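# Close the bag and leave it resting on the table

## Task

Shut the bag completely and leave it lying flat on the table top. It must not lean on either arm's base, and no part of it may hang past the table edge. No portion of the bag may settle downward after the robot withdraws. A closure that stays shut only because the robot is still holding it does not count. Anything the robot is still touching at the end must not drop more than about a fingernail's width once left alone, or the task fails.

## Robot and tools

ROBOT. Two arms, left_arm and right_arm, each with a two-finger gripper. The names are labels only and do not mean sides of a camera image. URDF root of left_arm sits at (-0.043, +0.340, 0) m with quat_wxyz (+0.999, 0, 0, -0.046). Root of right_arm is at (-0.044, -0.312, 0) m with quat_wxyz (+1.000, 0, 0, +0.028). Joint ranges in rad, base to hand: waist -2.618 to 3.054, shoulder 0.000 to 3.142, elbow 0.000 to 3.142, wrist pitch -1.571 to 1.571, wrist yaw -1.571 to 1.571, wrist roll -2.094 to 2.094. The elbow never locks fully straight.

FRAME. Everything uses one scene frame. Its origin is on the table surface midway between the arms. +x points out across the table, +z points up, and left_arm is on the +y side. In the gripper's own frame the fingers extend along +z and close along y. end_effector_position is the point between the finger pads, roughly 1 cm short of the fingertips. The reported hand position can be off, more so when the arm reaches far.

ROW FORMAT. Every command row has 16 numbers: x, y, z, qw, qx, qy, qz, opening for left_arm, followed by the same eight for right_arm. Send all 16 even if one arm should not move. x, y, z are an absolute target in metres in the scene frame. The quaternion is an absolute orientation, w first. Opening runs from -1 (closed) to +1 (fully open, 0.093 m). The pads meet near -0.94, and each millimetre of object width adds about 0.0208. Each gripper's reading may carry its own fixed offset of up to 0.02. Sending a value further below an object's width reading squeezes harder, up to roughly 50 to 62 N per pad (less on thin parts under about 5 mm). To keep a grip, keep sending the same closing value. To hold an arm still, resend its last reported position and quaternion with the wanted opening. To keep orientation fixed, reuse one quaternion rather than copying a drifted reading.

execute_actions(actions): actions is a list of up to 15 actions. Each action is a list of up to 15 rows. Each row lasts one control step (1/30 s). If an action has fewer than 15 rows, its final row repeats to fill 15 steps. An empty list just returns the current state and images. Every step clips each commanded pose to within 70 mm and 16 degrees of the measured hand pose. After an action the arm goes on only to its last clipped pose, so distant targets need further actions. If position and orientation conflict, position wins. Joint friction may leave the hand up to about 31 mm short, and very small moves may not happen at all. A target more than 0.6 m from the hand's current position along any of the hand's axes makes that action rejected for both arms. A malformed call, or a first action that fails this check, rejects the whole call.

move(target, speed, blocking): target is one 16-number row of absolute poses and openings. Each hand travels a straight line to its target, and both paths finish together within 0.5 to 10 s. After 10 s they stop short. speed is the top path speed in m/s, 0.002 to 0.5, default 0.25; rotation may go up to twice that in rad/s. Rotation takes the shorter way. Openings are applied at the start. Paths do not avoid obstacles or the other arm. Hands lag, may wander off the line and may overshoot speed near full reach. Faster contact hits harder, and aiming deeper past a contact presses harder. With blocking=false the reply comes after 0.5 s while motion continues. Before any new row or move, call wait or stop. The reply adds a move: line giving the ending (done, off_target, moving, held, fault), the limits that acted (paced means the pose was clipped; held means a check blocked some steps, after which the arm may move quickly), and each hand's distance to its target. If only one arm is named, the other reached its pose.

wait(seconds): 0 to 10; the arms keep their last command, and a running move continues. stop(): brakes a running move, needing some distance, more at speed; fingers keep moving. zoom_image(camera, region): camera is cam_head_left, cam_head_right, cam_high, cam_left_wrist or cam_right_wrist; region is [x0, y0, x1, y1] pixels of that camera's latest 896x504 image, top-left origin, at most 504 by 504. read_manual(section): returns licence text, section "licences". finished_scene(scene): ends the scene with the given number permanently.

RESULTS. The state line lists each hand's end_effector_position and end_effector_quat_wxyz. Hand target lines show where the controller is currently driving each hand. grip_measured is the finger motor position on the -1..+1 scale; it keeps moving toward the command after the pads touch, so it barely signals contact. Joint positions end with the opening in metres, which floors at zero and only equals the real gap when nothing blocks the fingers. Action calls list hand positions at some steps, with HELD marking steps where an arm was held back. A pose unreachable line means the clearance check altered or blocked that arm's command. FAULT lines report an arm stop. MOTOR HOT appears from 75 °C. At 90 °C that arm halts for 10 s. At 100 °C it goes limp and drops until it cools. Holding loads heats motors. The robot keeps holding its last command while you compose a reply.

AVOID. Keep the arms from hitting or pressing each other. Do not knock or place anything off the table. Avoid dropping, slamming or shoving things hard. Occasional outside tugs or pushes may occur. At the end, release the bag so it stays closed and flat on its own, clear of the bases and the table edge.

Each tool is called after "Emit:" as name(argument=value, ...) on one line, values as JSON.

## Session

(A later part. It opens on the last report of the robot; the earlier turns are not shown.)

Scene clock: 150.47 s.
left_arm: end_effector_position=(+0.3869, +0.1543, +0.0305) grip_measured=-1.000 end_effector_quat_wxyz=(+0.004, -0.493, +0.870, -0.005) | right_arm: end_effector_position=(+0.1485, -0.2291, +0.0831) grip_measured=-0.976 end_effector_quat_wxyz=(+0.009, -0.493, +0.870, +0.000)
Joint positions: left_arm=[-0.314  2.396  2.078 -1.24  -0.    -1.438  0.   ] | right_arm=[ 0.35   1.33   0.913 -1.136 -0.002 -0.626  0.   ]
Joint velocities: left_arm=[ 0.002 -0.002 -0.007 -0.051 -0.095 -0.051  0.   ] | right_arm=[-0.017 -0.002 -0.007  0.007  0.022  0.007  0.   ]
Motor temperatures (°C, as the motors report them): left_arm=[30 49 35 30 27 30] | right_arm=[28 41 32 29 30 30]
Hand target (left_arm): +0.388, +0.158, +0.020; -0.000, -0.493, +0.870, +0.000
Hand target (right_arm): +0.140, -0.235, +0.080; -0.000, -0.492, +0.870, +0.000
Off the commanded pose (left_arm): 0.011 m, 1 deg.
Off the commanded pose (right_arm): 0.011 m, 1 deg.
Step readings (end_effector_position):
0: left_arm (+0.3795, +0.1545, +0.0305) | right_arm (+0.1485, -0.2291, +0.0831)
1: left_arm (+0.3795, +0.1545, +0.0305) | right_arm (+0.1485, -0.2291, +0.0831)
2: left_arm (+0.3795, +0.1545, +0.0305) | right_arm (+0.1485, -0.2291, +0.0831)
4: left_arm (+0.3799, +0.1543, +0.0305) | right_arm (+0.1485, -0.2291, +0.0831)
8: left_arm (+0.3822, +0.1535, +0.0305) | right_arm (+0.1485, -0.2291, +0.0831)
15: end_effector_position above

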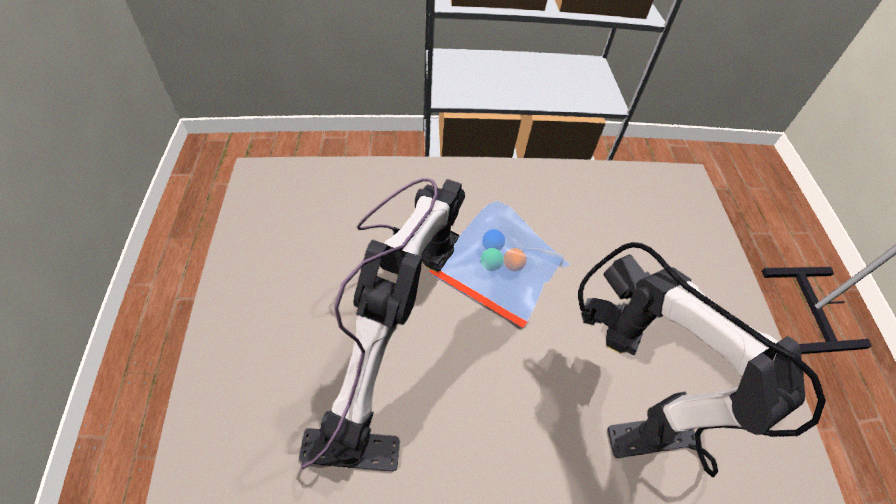

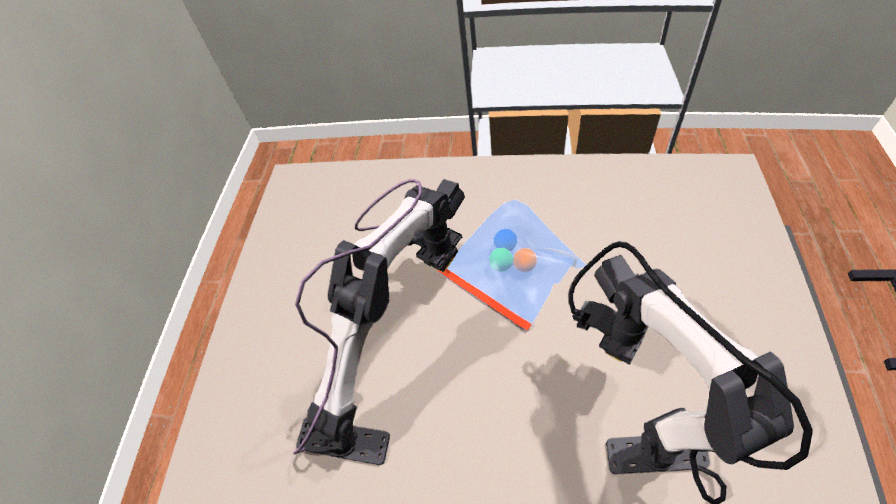

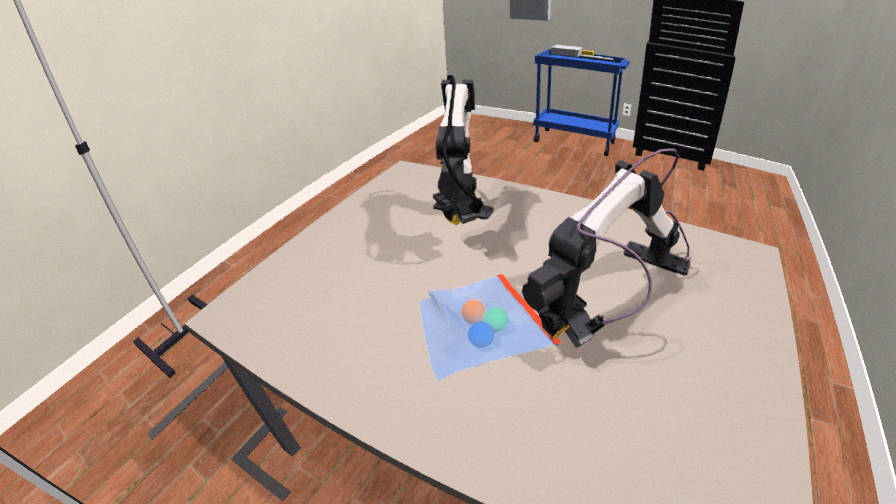

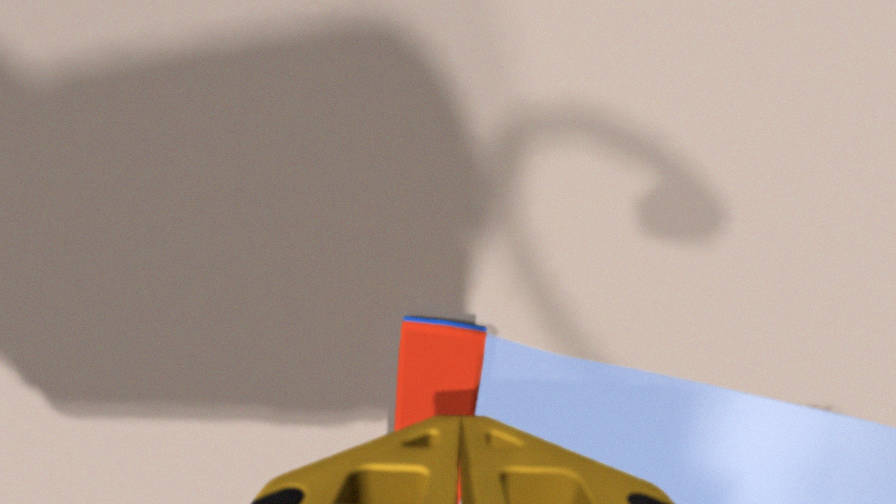

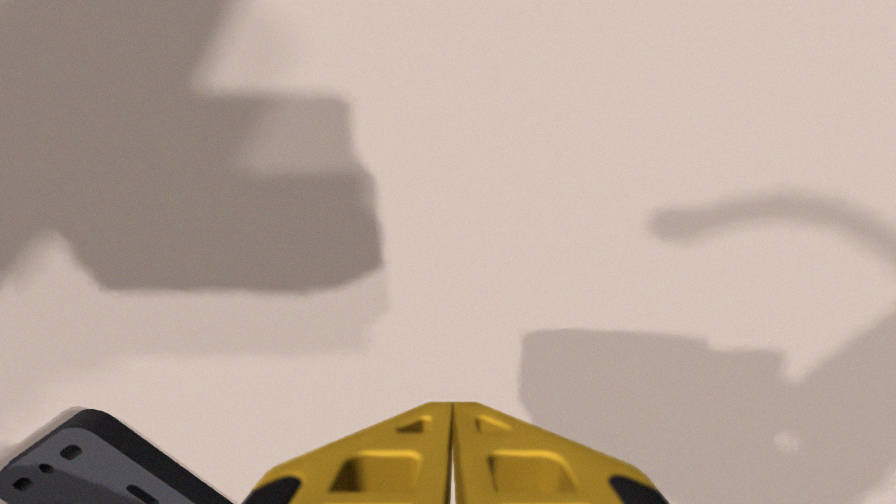

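Emit:
execute_actions(actions=[[[0.3875,0.1585,0.019,0,-0.4924,0.8704,0,-1,0.14,-0.235,0.08,0,-0.4924,0.8704,0,-1],[0.3870,0.1595,0.018,0,-0.4924,0.8704,0,-1,0.14,-0.235,0.08,0,-0.4924,0.8704,0,-1],[0.3865,0.1605,0.016,0,-0.4924,0.8704,0,-1,0.14,-0.235,0.08,0,-0.4924,0.8704,0,-1],[0.3860,0.1615,0.014,0,-0.4924,0.8704,0,-1,0.14,-0.235,0.08,0,-0.4924,0.8704,0,-1],[0.3857,0.1620,0.012,0,-0.4924,0.8704,0,-1,0.14,-0.235,0.08,0,-0.4924,0.8704,0,-1],[0.3857,0.1620,0.010,0,-0.4924,0.8704,0,-1,0.14,-0.235,0.08,0,-0.4924,0.8704,0,-1],[0.3857,0.1620,0.008,0,-0.4924,0.8704,0,-1,0.14,-0.235,0.08,0,-0.4924,0.8704,0,-1],[0.3857,0.1620,0.006,0,-0.4924,0.8704,0,-1,0.14,-0.235,0.08,0,-0.4924,0.8704,0,-1],[0.3857,0.1620,0.004,0,-0.4924,0.8704,0,-1,0.14,-0.235,0.08,0,-0.4924,0.8704,0,-1],[0.3857,0.1620,0.002,0,-0.4924,0.8704,0,-1,0.14,-0.235,0.08,0,-0.4924,0.8704,0,-1],[0.3857,0.1620,0.000,0,-0.4924,0.8704,0,-1,0.14,-0.235,0.08,0,-0.4924,0.8704,0,-1],[0.3857,0.1620,-0.002,0,-0.4924,0.8704,0,-1,0.14,-0.235,0.08,0,-0.4924,0.8704,0,-1],[0.3857,0.1620,-0.004,0,-0.4924,0.8704,0,-1,0.14,-0.235,0.08,0,-0.4924,0.8704,0,-1],[0.3847,0.1625,-0.007,0,-0.4924,0.8704,0,-1,0.14,-0.235,0.08,0,-0.4924,0.8704,0,-1],[0.3836,0.1629,-0.010,0,-0.4924,0.8704,0,-1,0.14,-0.235,0.08,0,-0.4924,0.8704,0,-1]],[[0.3826,0.1634,-0.013,0,-0.4924,0.8704,0,-1,0.14,-0.235,0.08,0,-0.4924,0.8704,0,-1],[0.3815,0.1638,-0.016,0,-0.4924,0.8704,0,-1,0.14,-0.235,0.08,0,-0.4924,0.8704,0,-1],[0.3805,0.1643,-0.018,0,-0.4924,0.8704,0,-1,0.14,-0.235,0.08,0,-0.4924,0.8704,0,-1]]])

Scene clock: 154.47 s.
left_arm: end_effector_position=(+0.3862, +0.1582, +0.0107) grip_measured=-1.000 end_effector_quat_wxyz=(+0.013, -0.492, +0.870, -0.017) | right_arm: end_effector_position=(+0.1485, -0.2291, +0.0831) grip_measured=-0.976 end_effector_quat_wxyz=(+0.009, -0.493, +0.870, +0.000)
Joint positions: left_arm=[-0.307  2.364  1.941 -1.106 -0.    -1.429  0.   ] | right_arm=[ 0.35   1.33   0.913 -1.136 -0.002 -0.626  0.   ]
Joint velocities: left_arm=[ 0.007 -0.002 -0.012  0.037 -0.007 -0.022  0.   ] | right_arm=[-0.022  0.012 -0.002 -0.037  0.007 -0.051  0.   ]
Motor temperatures (°C, as the motors report them): left_arm=[30 49 35 30 27 30] | right_arm=[28 41 32 29 30 30]
Hand target (left_arm): +0.379, +0.165, -0.017; -0.001, -0.492, +0.870, +0.000
Hand target (right_arm): +0.140, -0.235, +0.080; -0.000, -0.492, +0.870, +0.000
Off the commanded pose (left_arm): 0.030 m, 2 deg.
Off the commanded pose (right_arm): 0.011 m, 1 deg.
Step readings (end_effector_position; steps 1 to 15: 1st action; 16 to 30: 2nd action):
0: left_arm (+0.3878, +0.1540, +0.0305) | right_arm (+0.1485, -0.2291, +0.0831)
1: left_arm (+0.3879, +0.1539, +0.0305) | right_arm (+0.1485, -0.2291, +0.0831)
2: left_arm (+0.3882, +0.1538, +0.0305) | right_arm (+0.1485, -0.2291, +0.0831)
4: left_arm (+0.3894, +0.1535, +0.0296) | right_arm (+0.1485, -0.2291, +0.0831)
8: left_arm (+0.3873, +0.1563, +0.0212) | right_arm (+0.1485, -0.2291, +0.0831)
15: left_arm (+0.3860, +0.1582, +0.0113) | right_arm (+0.1485, -0.2291, +0.0831)
16: left_arm (+0.3860, +0.1582, +0.0112) | right_arm (+0.1485, -0.2291, +0.0831)
17: left_arm (+0.3858, +0.1583, +0.0107) | right_arm (+0.1485, -0.2291, +0.0831)
19: left_arm (+0.3856, +0.1584, +0.0106) | right_arm (+0.1485, -0.2291, +0.0831)
23: left_arm (+0.3860, +0.1582, +0.0106) | right_arm (+0.1485, -0.2291, +0.0831)
30: end_effector_position above

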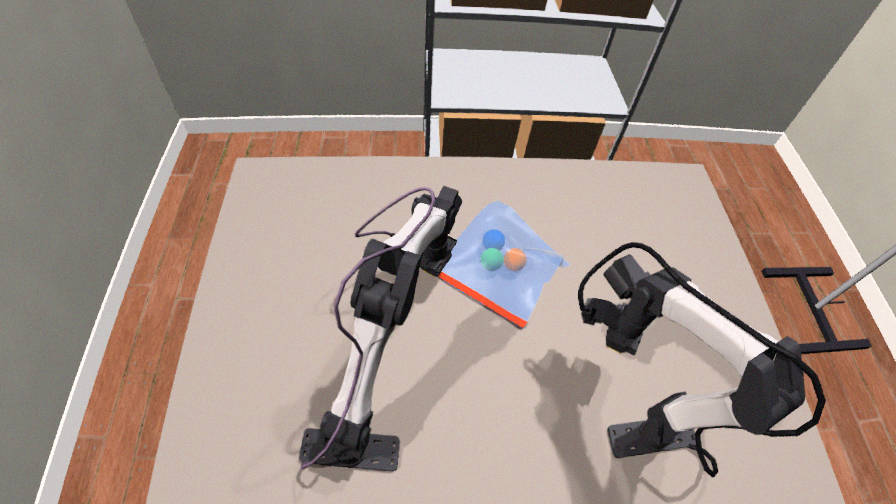

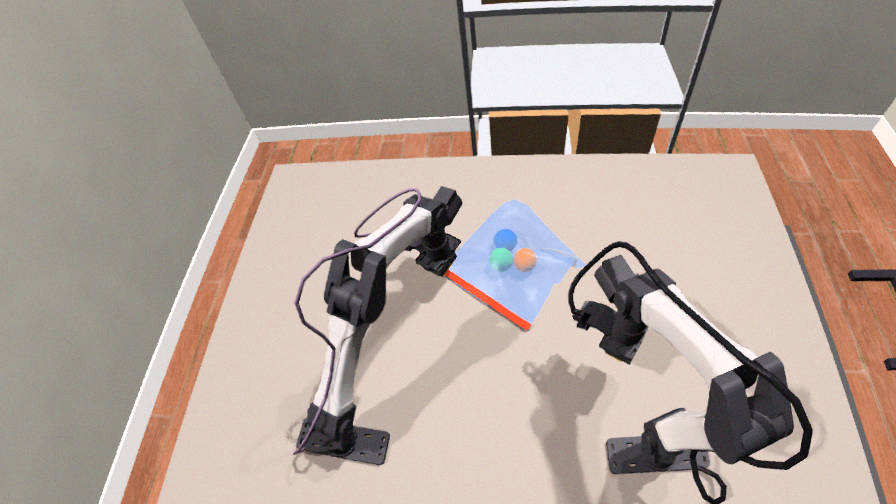

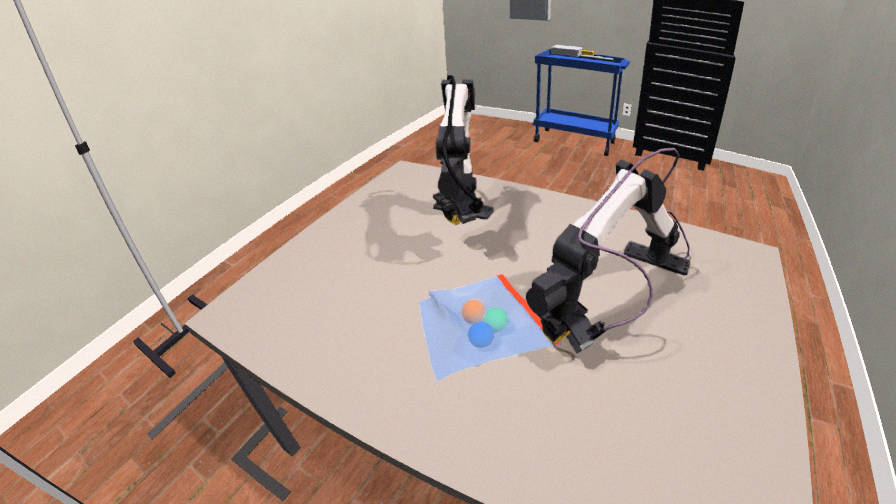

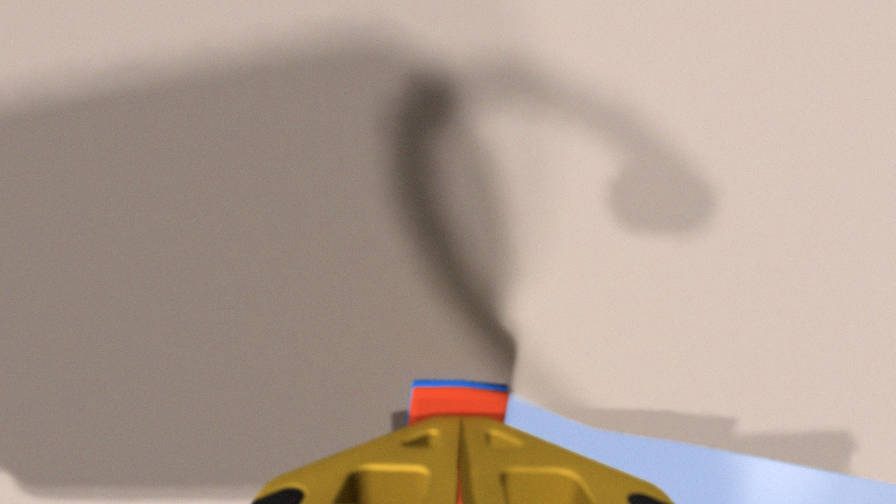

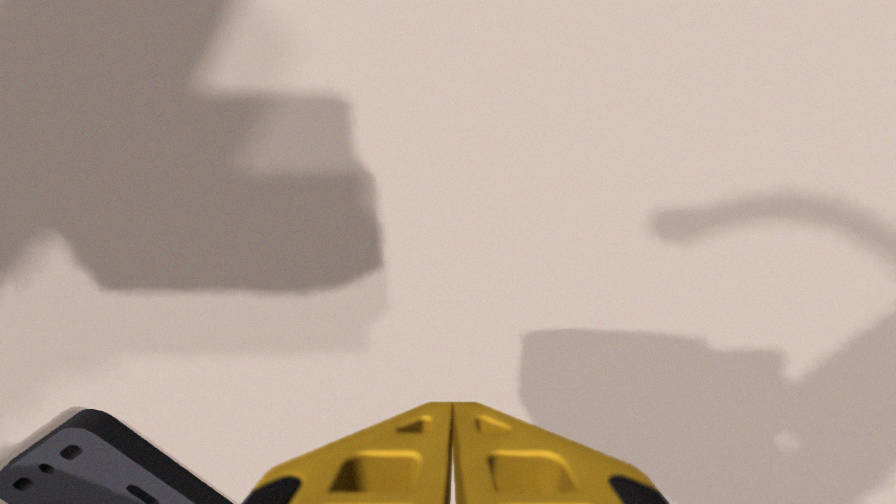

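Emit:
execute_actions(actions=[[[0.3805,0.1643,-0.005,0,-0.4924,0.8704,0,-1,0.14,-0.235,0.08,0,-0.4924,0.8704,0,-1],[0.3805,0.1643,0.005,0,-0.4924,0.8704,0,-1,0.14,-0.235,0.08,0,-0.4924,0.8704,0,-1],[0.3805,0.1643,0.013,0,-0.4924,0.8704,0,-1,0.14,-0.235,0.08,0,-0.4924,0.8704,0,-1],[0.3805,0.1643,0.020,0,-0.4924,0.8704,0,-1,0.14,-0.235,0.08,0,-0.4924,0.8704,0,-1],[0.3805,0.1650,0.026,0,-0.4924,0.8704,0,-1,0.14,-0.235,0.08,0,-0.4924,0.8704,0,-1],[0.3800,0.1670,0.032,0,-0.4924,0.8704,0,-1,0.14,-0.235,0.08,0,-0.4924,0.8704,0,-1],[0.3790,0.1700,0.038,0,-0.4924,0.8704,0,-1,0.14,-0.235,0.08,0,-0.4924,0.8704,0,-1],[0.3770,0.1740,0.044,0,-0.4924,0.8704,0,-1,0.14,-0.235,0.08,0,-0.4924,0.8704,0,-1],[0.3745,0.1790,0.050,0,-0.4924,0.8704,0,-1,0.14,-0.235,0.08,0,-0.4924,0.8704,0,-1],[0.3715,0.1850,0.055,0,-0.4924,0.8704,0,-1,0.14,-0.235,0.08,0,-0.4924,0.8704,0,-1],[0.3680,0.1910,0.060,0,-0.4924,0.8704,0,-1,0.14,-0.235,0.08,0,-0.4924,0.8704,0,-1],[0.3640,0.1970,0.064,0,-0.4924,0.8704,0,-1,0.14,-0.235,0.08,0,-0.4924,0.8704,0,-1],[0.3600,0.2030,0.068,0,-0.4924,0.8704,0,-1,0.14,-0.235,0.08,0,-0.4924,0.8704,0,-1],[0.3560,0.2090,0.071,0,-0.4924,0.8704,0,-1,0.14,-0.235,0.08,0,-0.4924,0.8704,0,-1],[0.3520,0.2150,0.074,0,-0.4924,0.8704,0,-1,0.14,-0.235,0.08,0,-0.4924,0.8704,0,-1]],[[0.3480,0.2210,0.076,0,-0.4924,0.8704,0,-1,0.14,-0.235,0.08,0,-0.4924,0.8704,0,-1],[0.3440,0.2270,0.078,0,-0.4924,0.8704,0,-1,0.14,-0.235,0.08,0,-0.4924,0.8704,0,-1],[0.3400,0.2330,0.079,0,-0.4924,0.8704,0,-1,0.14,-0.235,0.08,0,-0.4924,0.8704,0,-1],[0.3360,0.2390,0.080,0,-0.4924,0.8704,0,-1,0.14,-0.235,0.08,0,-0.4924,0.8704,0,-1],[0.3320,0.2450,0.080,0,-0.4924,0.8704,0,-1,0.14,-0.235,0.08,0,-0.4924,0.8704,0,-1],[0.3285,0.2505,0.080,0,-0.4924,0.8704,0,-1,0.14,-0.235,0.08,0,-0.4924,0.8704,0,-1],[0.3255,0.2555,0.080,0,-0.4924,0.8704,0,-1,0.14,-0.235,0.08,0,-0.4924,0.8704,0,-1],[0.3230,0.2600,0.080,0,-0.4924,0.8704,0,-1,0.14,-0.235,0.08,0,-0.4924,0.8704,0,-1],[0.3210,0.2640,0.080,0,-0.4924,0.8704,0,-1,0.14,-0.235,0.08,0,-0.4924,0.8704,0,-1],[0.3200,0.2670,0.080,0,-0.4924,0.8704,0,-1,0.14,-0.235,0.08,0,-0.4924,0.8704,0,-1],[0.3200,0.2700,0.080,0,-0.4924,0.8704,0,-1,0.14,-0.235,0.08,0,-0.4924,0.8704,0,-1]]])

Emit:
zoom_image(camera="cam_head_left", region=[410, 190, 590, 340])

Emit:
zoom_image(camera="cam_high", region=[410, 260, 590, 390])

Scene clock: 158.80 s.
left_arm: end_effector_position=(+0.3203, +0.2689, +0.0838) grip_measured=-1.000 end_effector_quat_wxyz=(-0.005, -0.503, +0.864, +0.004) | right_arm: end_effector_position=(+0.1485, -0.2291, +0.0831) grip_measured=-0.976 end_effector_quat_wxyz=(+0.009, -0.493, +0.870, +0.000)
Joint positions: left_arm=[-0.099  1.973  1.613 -1.224  0.    -1.246  0.   ] | right_arm=[ 0.35   1.33   0.913 -1.136 -0.002 -0.626  0.   ]
Joint velocities: left_arm=[-0.007 -0.012 -0.007  0.051 -0.037  0.154  0.   ] | right_arm=[ 0.002  0.007 -0.002  0.066 -0.022 -0.037  0.   ]
Motor temperatures (°C, as the motors report them): left_arm=[30 49 35 30 27 30] | right_arm=[28 40 32 29 30 30]
Hand target (left_arm): +0.319, +0.269, +0.081; -0.002, -0.492, +0.870, -0.000
Hand target (right_arm): +0.140, -0.235, +0.080; -0.000, -0.492, +0.870, +0.000
Off the commanded pose (left_arm): 0.004 m, 2 deg.
Off the commanded pose (right_arm): 0.011 m, 1 deg.
Step readings (end_effector_position; steps 1 to 15: 1st action; 16 to 30: 2nd action):
0: left_arm (+0.3862, +0.1582, +0.0107) | right_arm (+0.1485, -0.2291, +0.0831)
1: left_arm (+0.3860, +0.1582, +0.0110) | right_arm (+0.1485, -0.2291, +0.0831)
2: left_arm (+0.3855, +0.1584, +0.0115) | right_arm (+0.1485, -0.2291, +0.0831)
4: left_arm (+0.3847, +0.1588, +0.0133) | right_arm (+0.1485, -0.2291, +0.0831)
8: left_arm (+0.3809, +0.1619, +0.0224) | right_arm (+0.1485, -0.2291, +0.0831)
15: left_arm (+0.3744, +0.1924, +0.0702) | right_arm (+0.1485, -0.2291, +0.0831)
16: left_arm (+0.3715, +0.1993, +0.0773) | right_arm (+0.1485, -0.2291, +0.0831)
17: left_arm (+0.3679, +0.2064, +0.0835) | right_arm (+0.1485, -0.2291, +0.0831)
19: left_arm (+0.3588, +0.2204, +0.0913) | right_arm (+0.1485, -0.2291, +0.0831)
23: left_arm (+0.3364, +0.2465, +0.0917) | right_arm (+0.1485, -0.2291, +0.0831)
30: end_effector_position above

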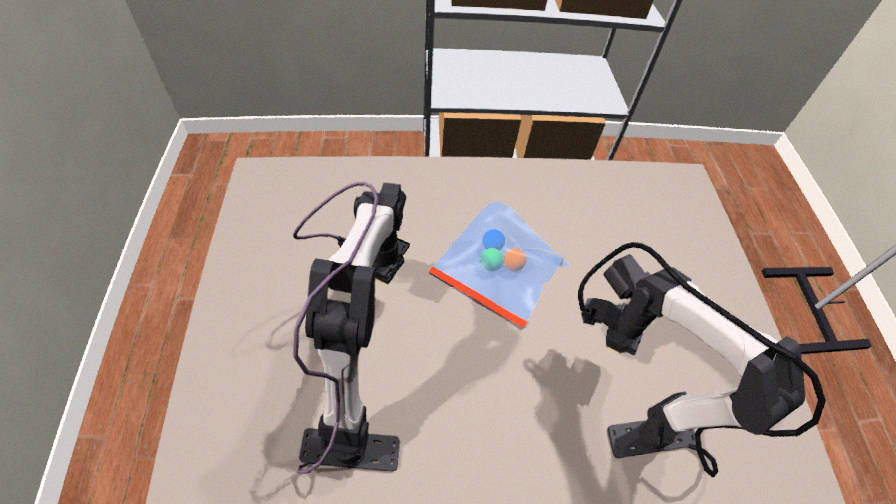

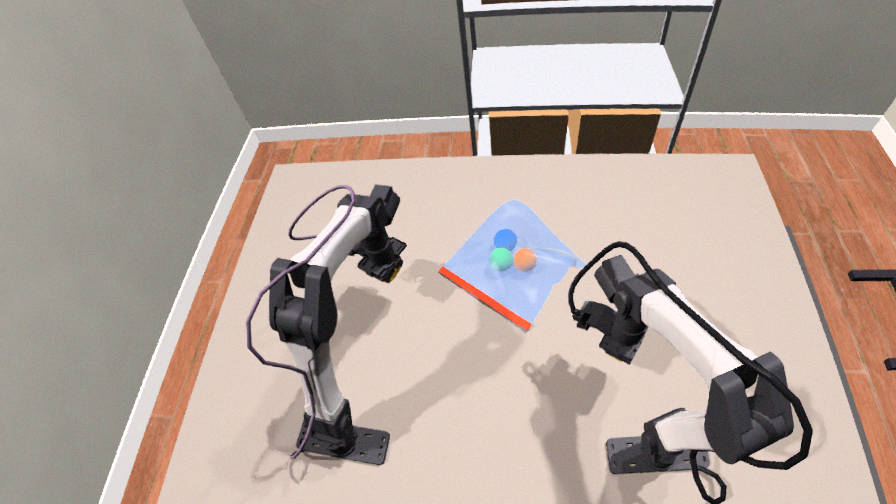

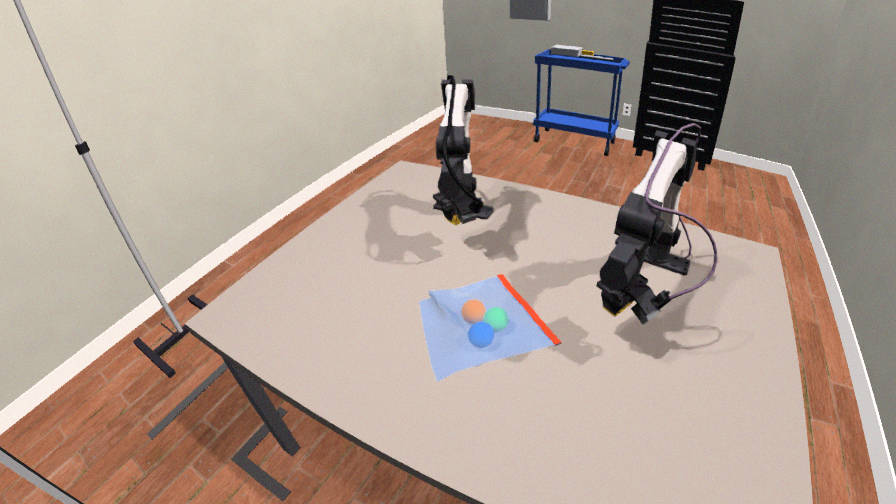

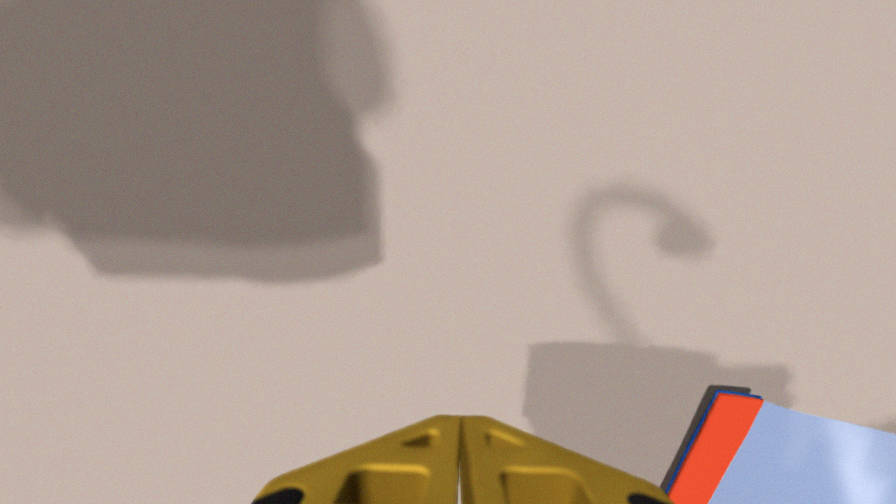

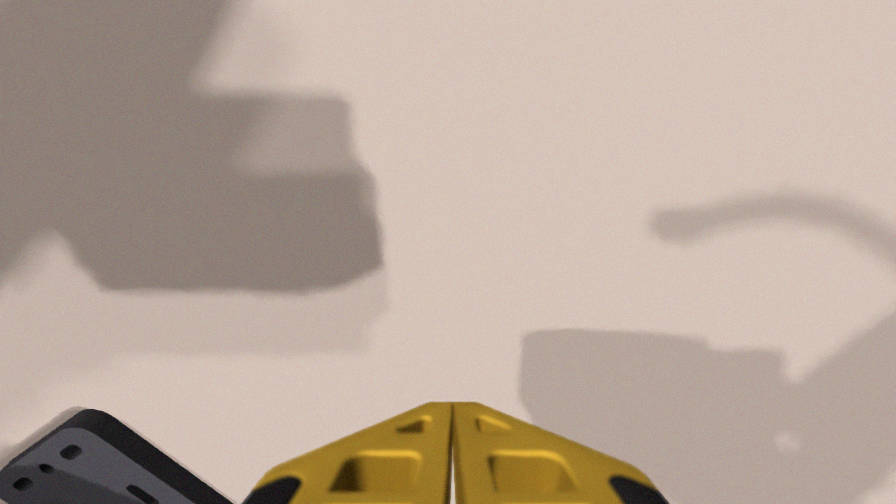

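Region (410, 190, 590, 340) of cam_head_left's 896x504 image, scaled by 2.800, with more detail than that image has.

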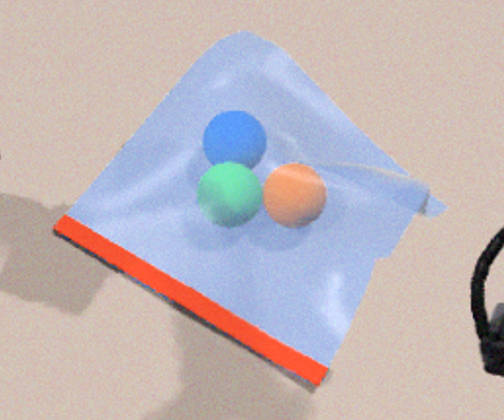

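Region (410, 260, 590, 390) of cam_high's 896x504 image, scaled by 2.800, with more detail than that image has.

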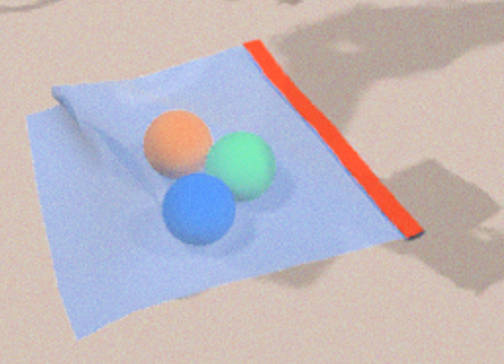

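Emit:
zoom_image(camera="cam_head_right", region=[430, 258, 540, 338])

Emit:
zoom_image(camera="cam_head_left", region=[422, 258, 532, 338])

Region (430, 258, 540, 338) of cam_head_right's 896x504 image, scaled by 4.582, with more detail than that image has; it fills the top 367 rows of this view, and the rest is white.

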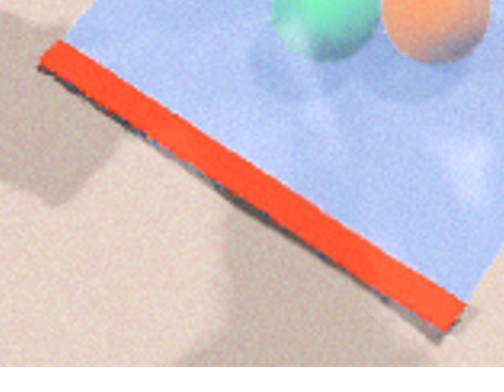

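Region (422, 258, 532, 338) of cam_head_left's 896x504 image, scaled by 4.582, with more detail than that image has; it fills the top 367 rows of this view, and the rest is white.

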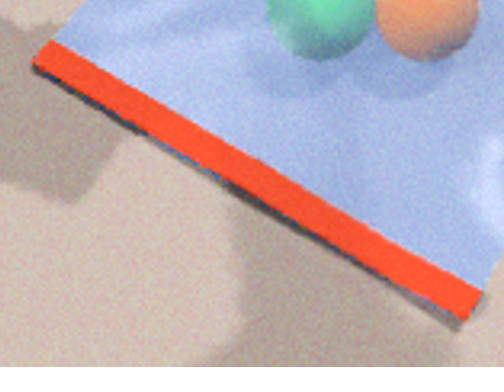

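Emit:
finished_scene(scene=1)

The scene is finished: the task was done.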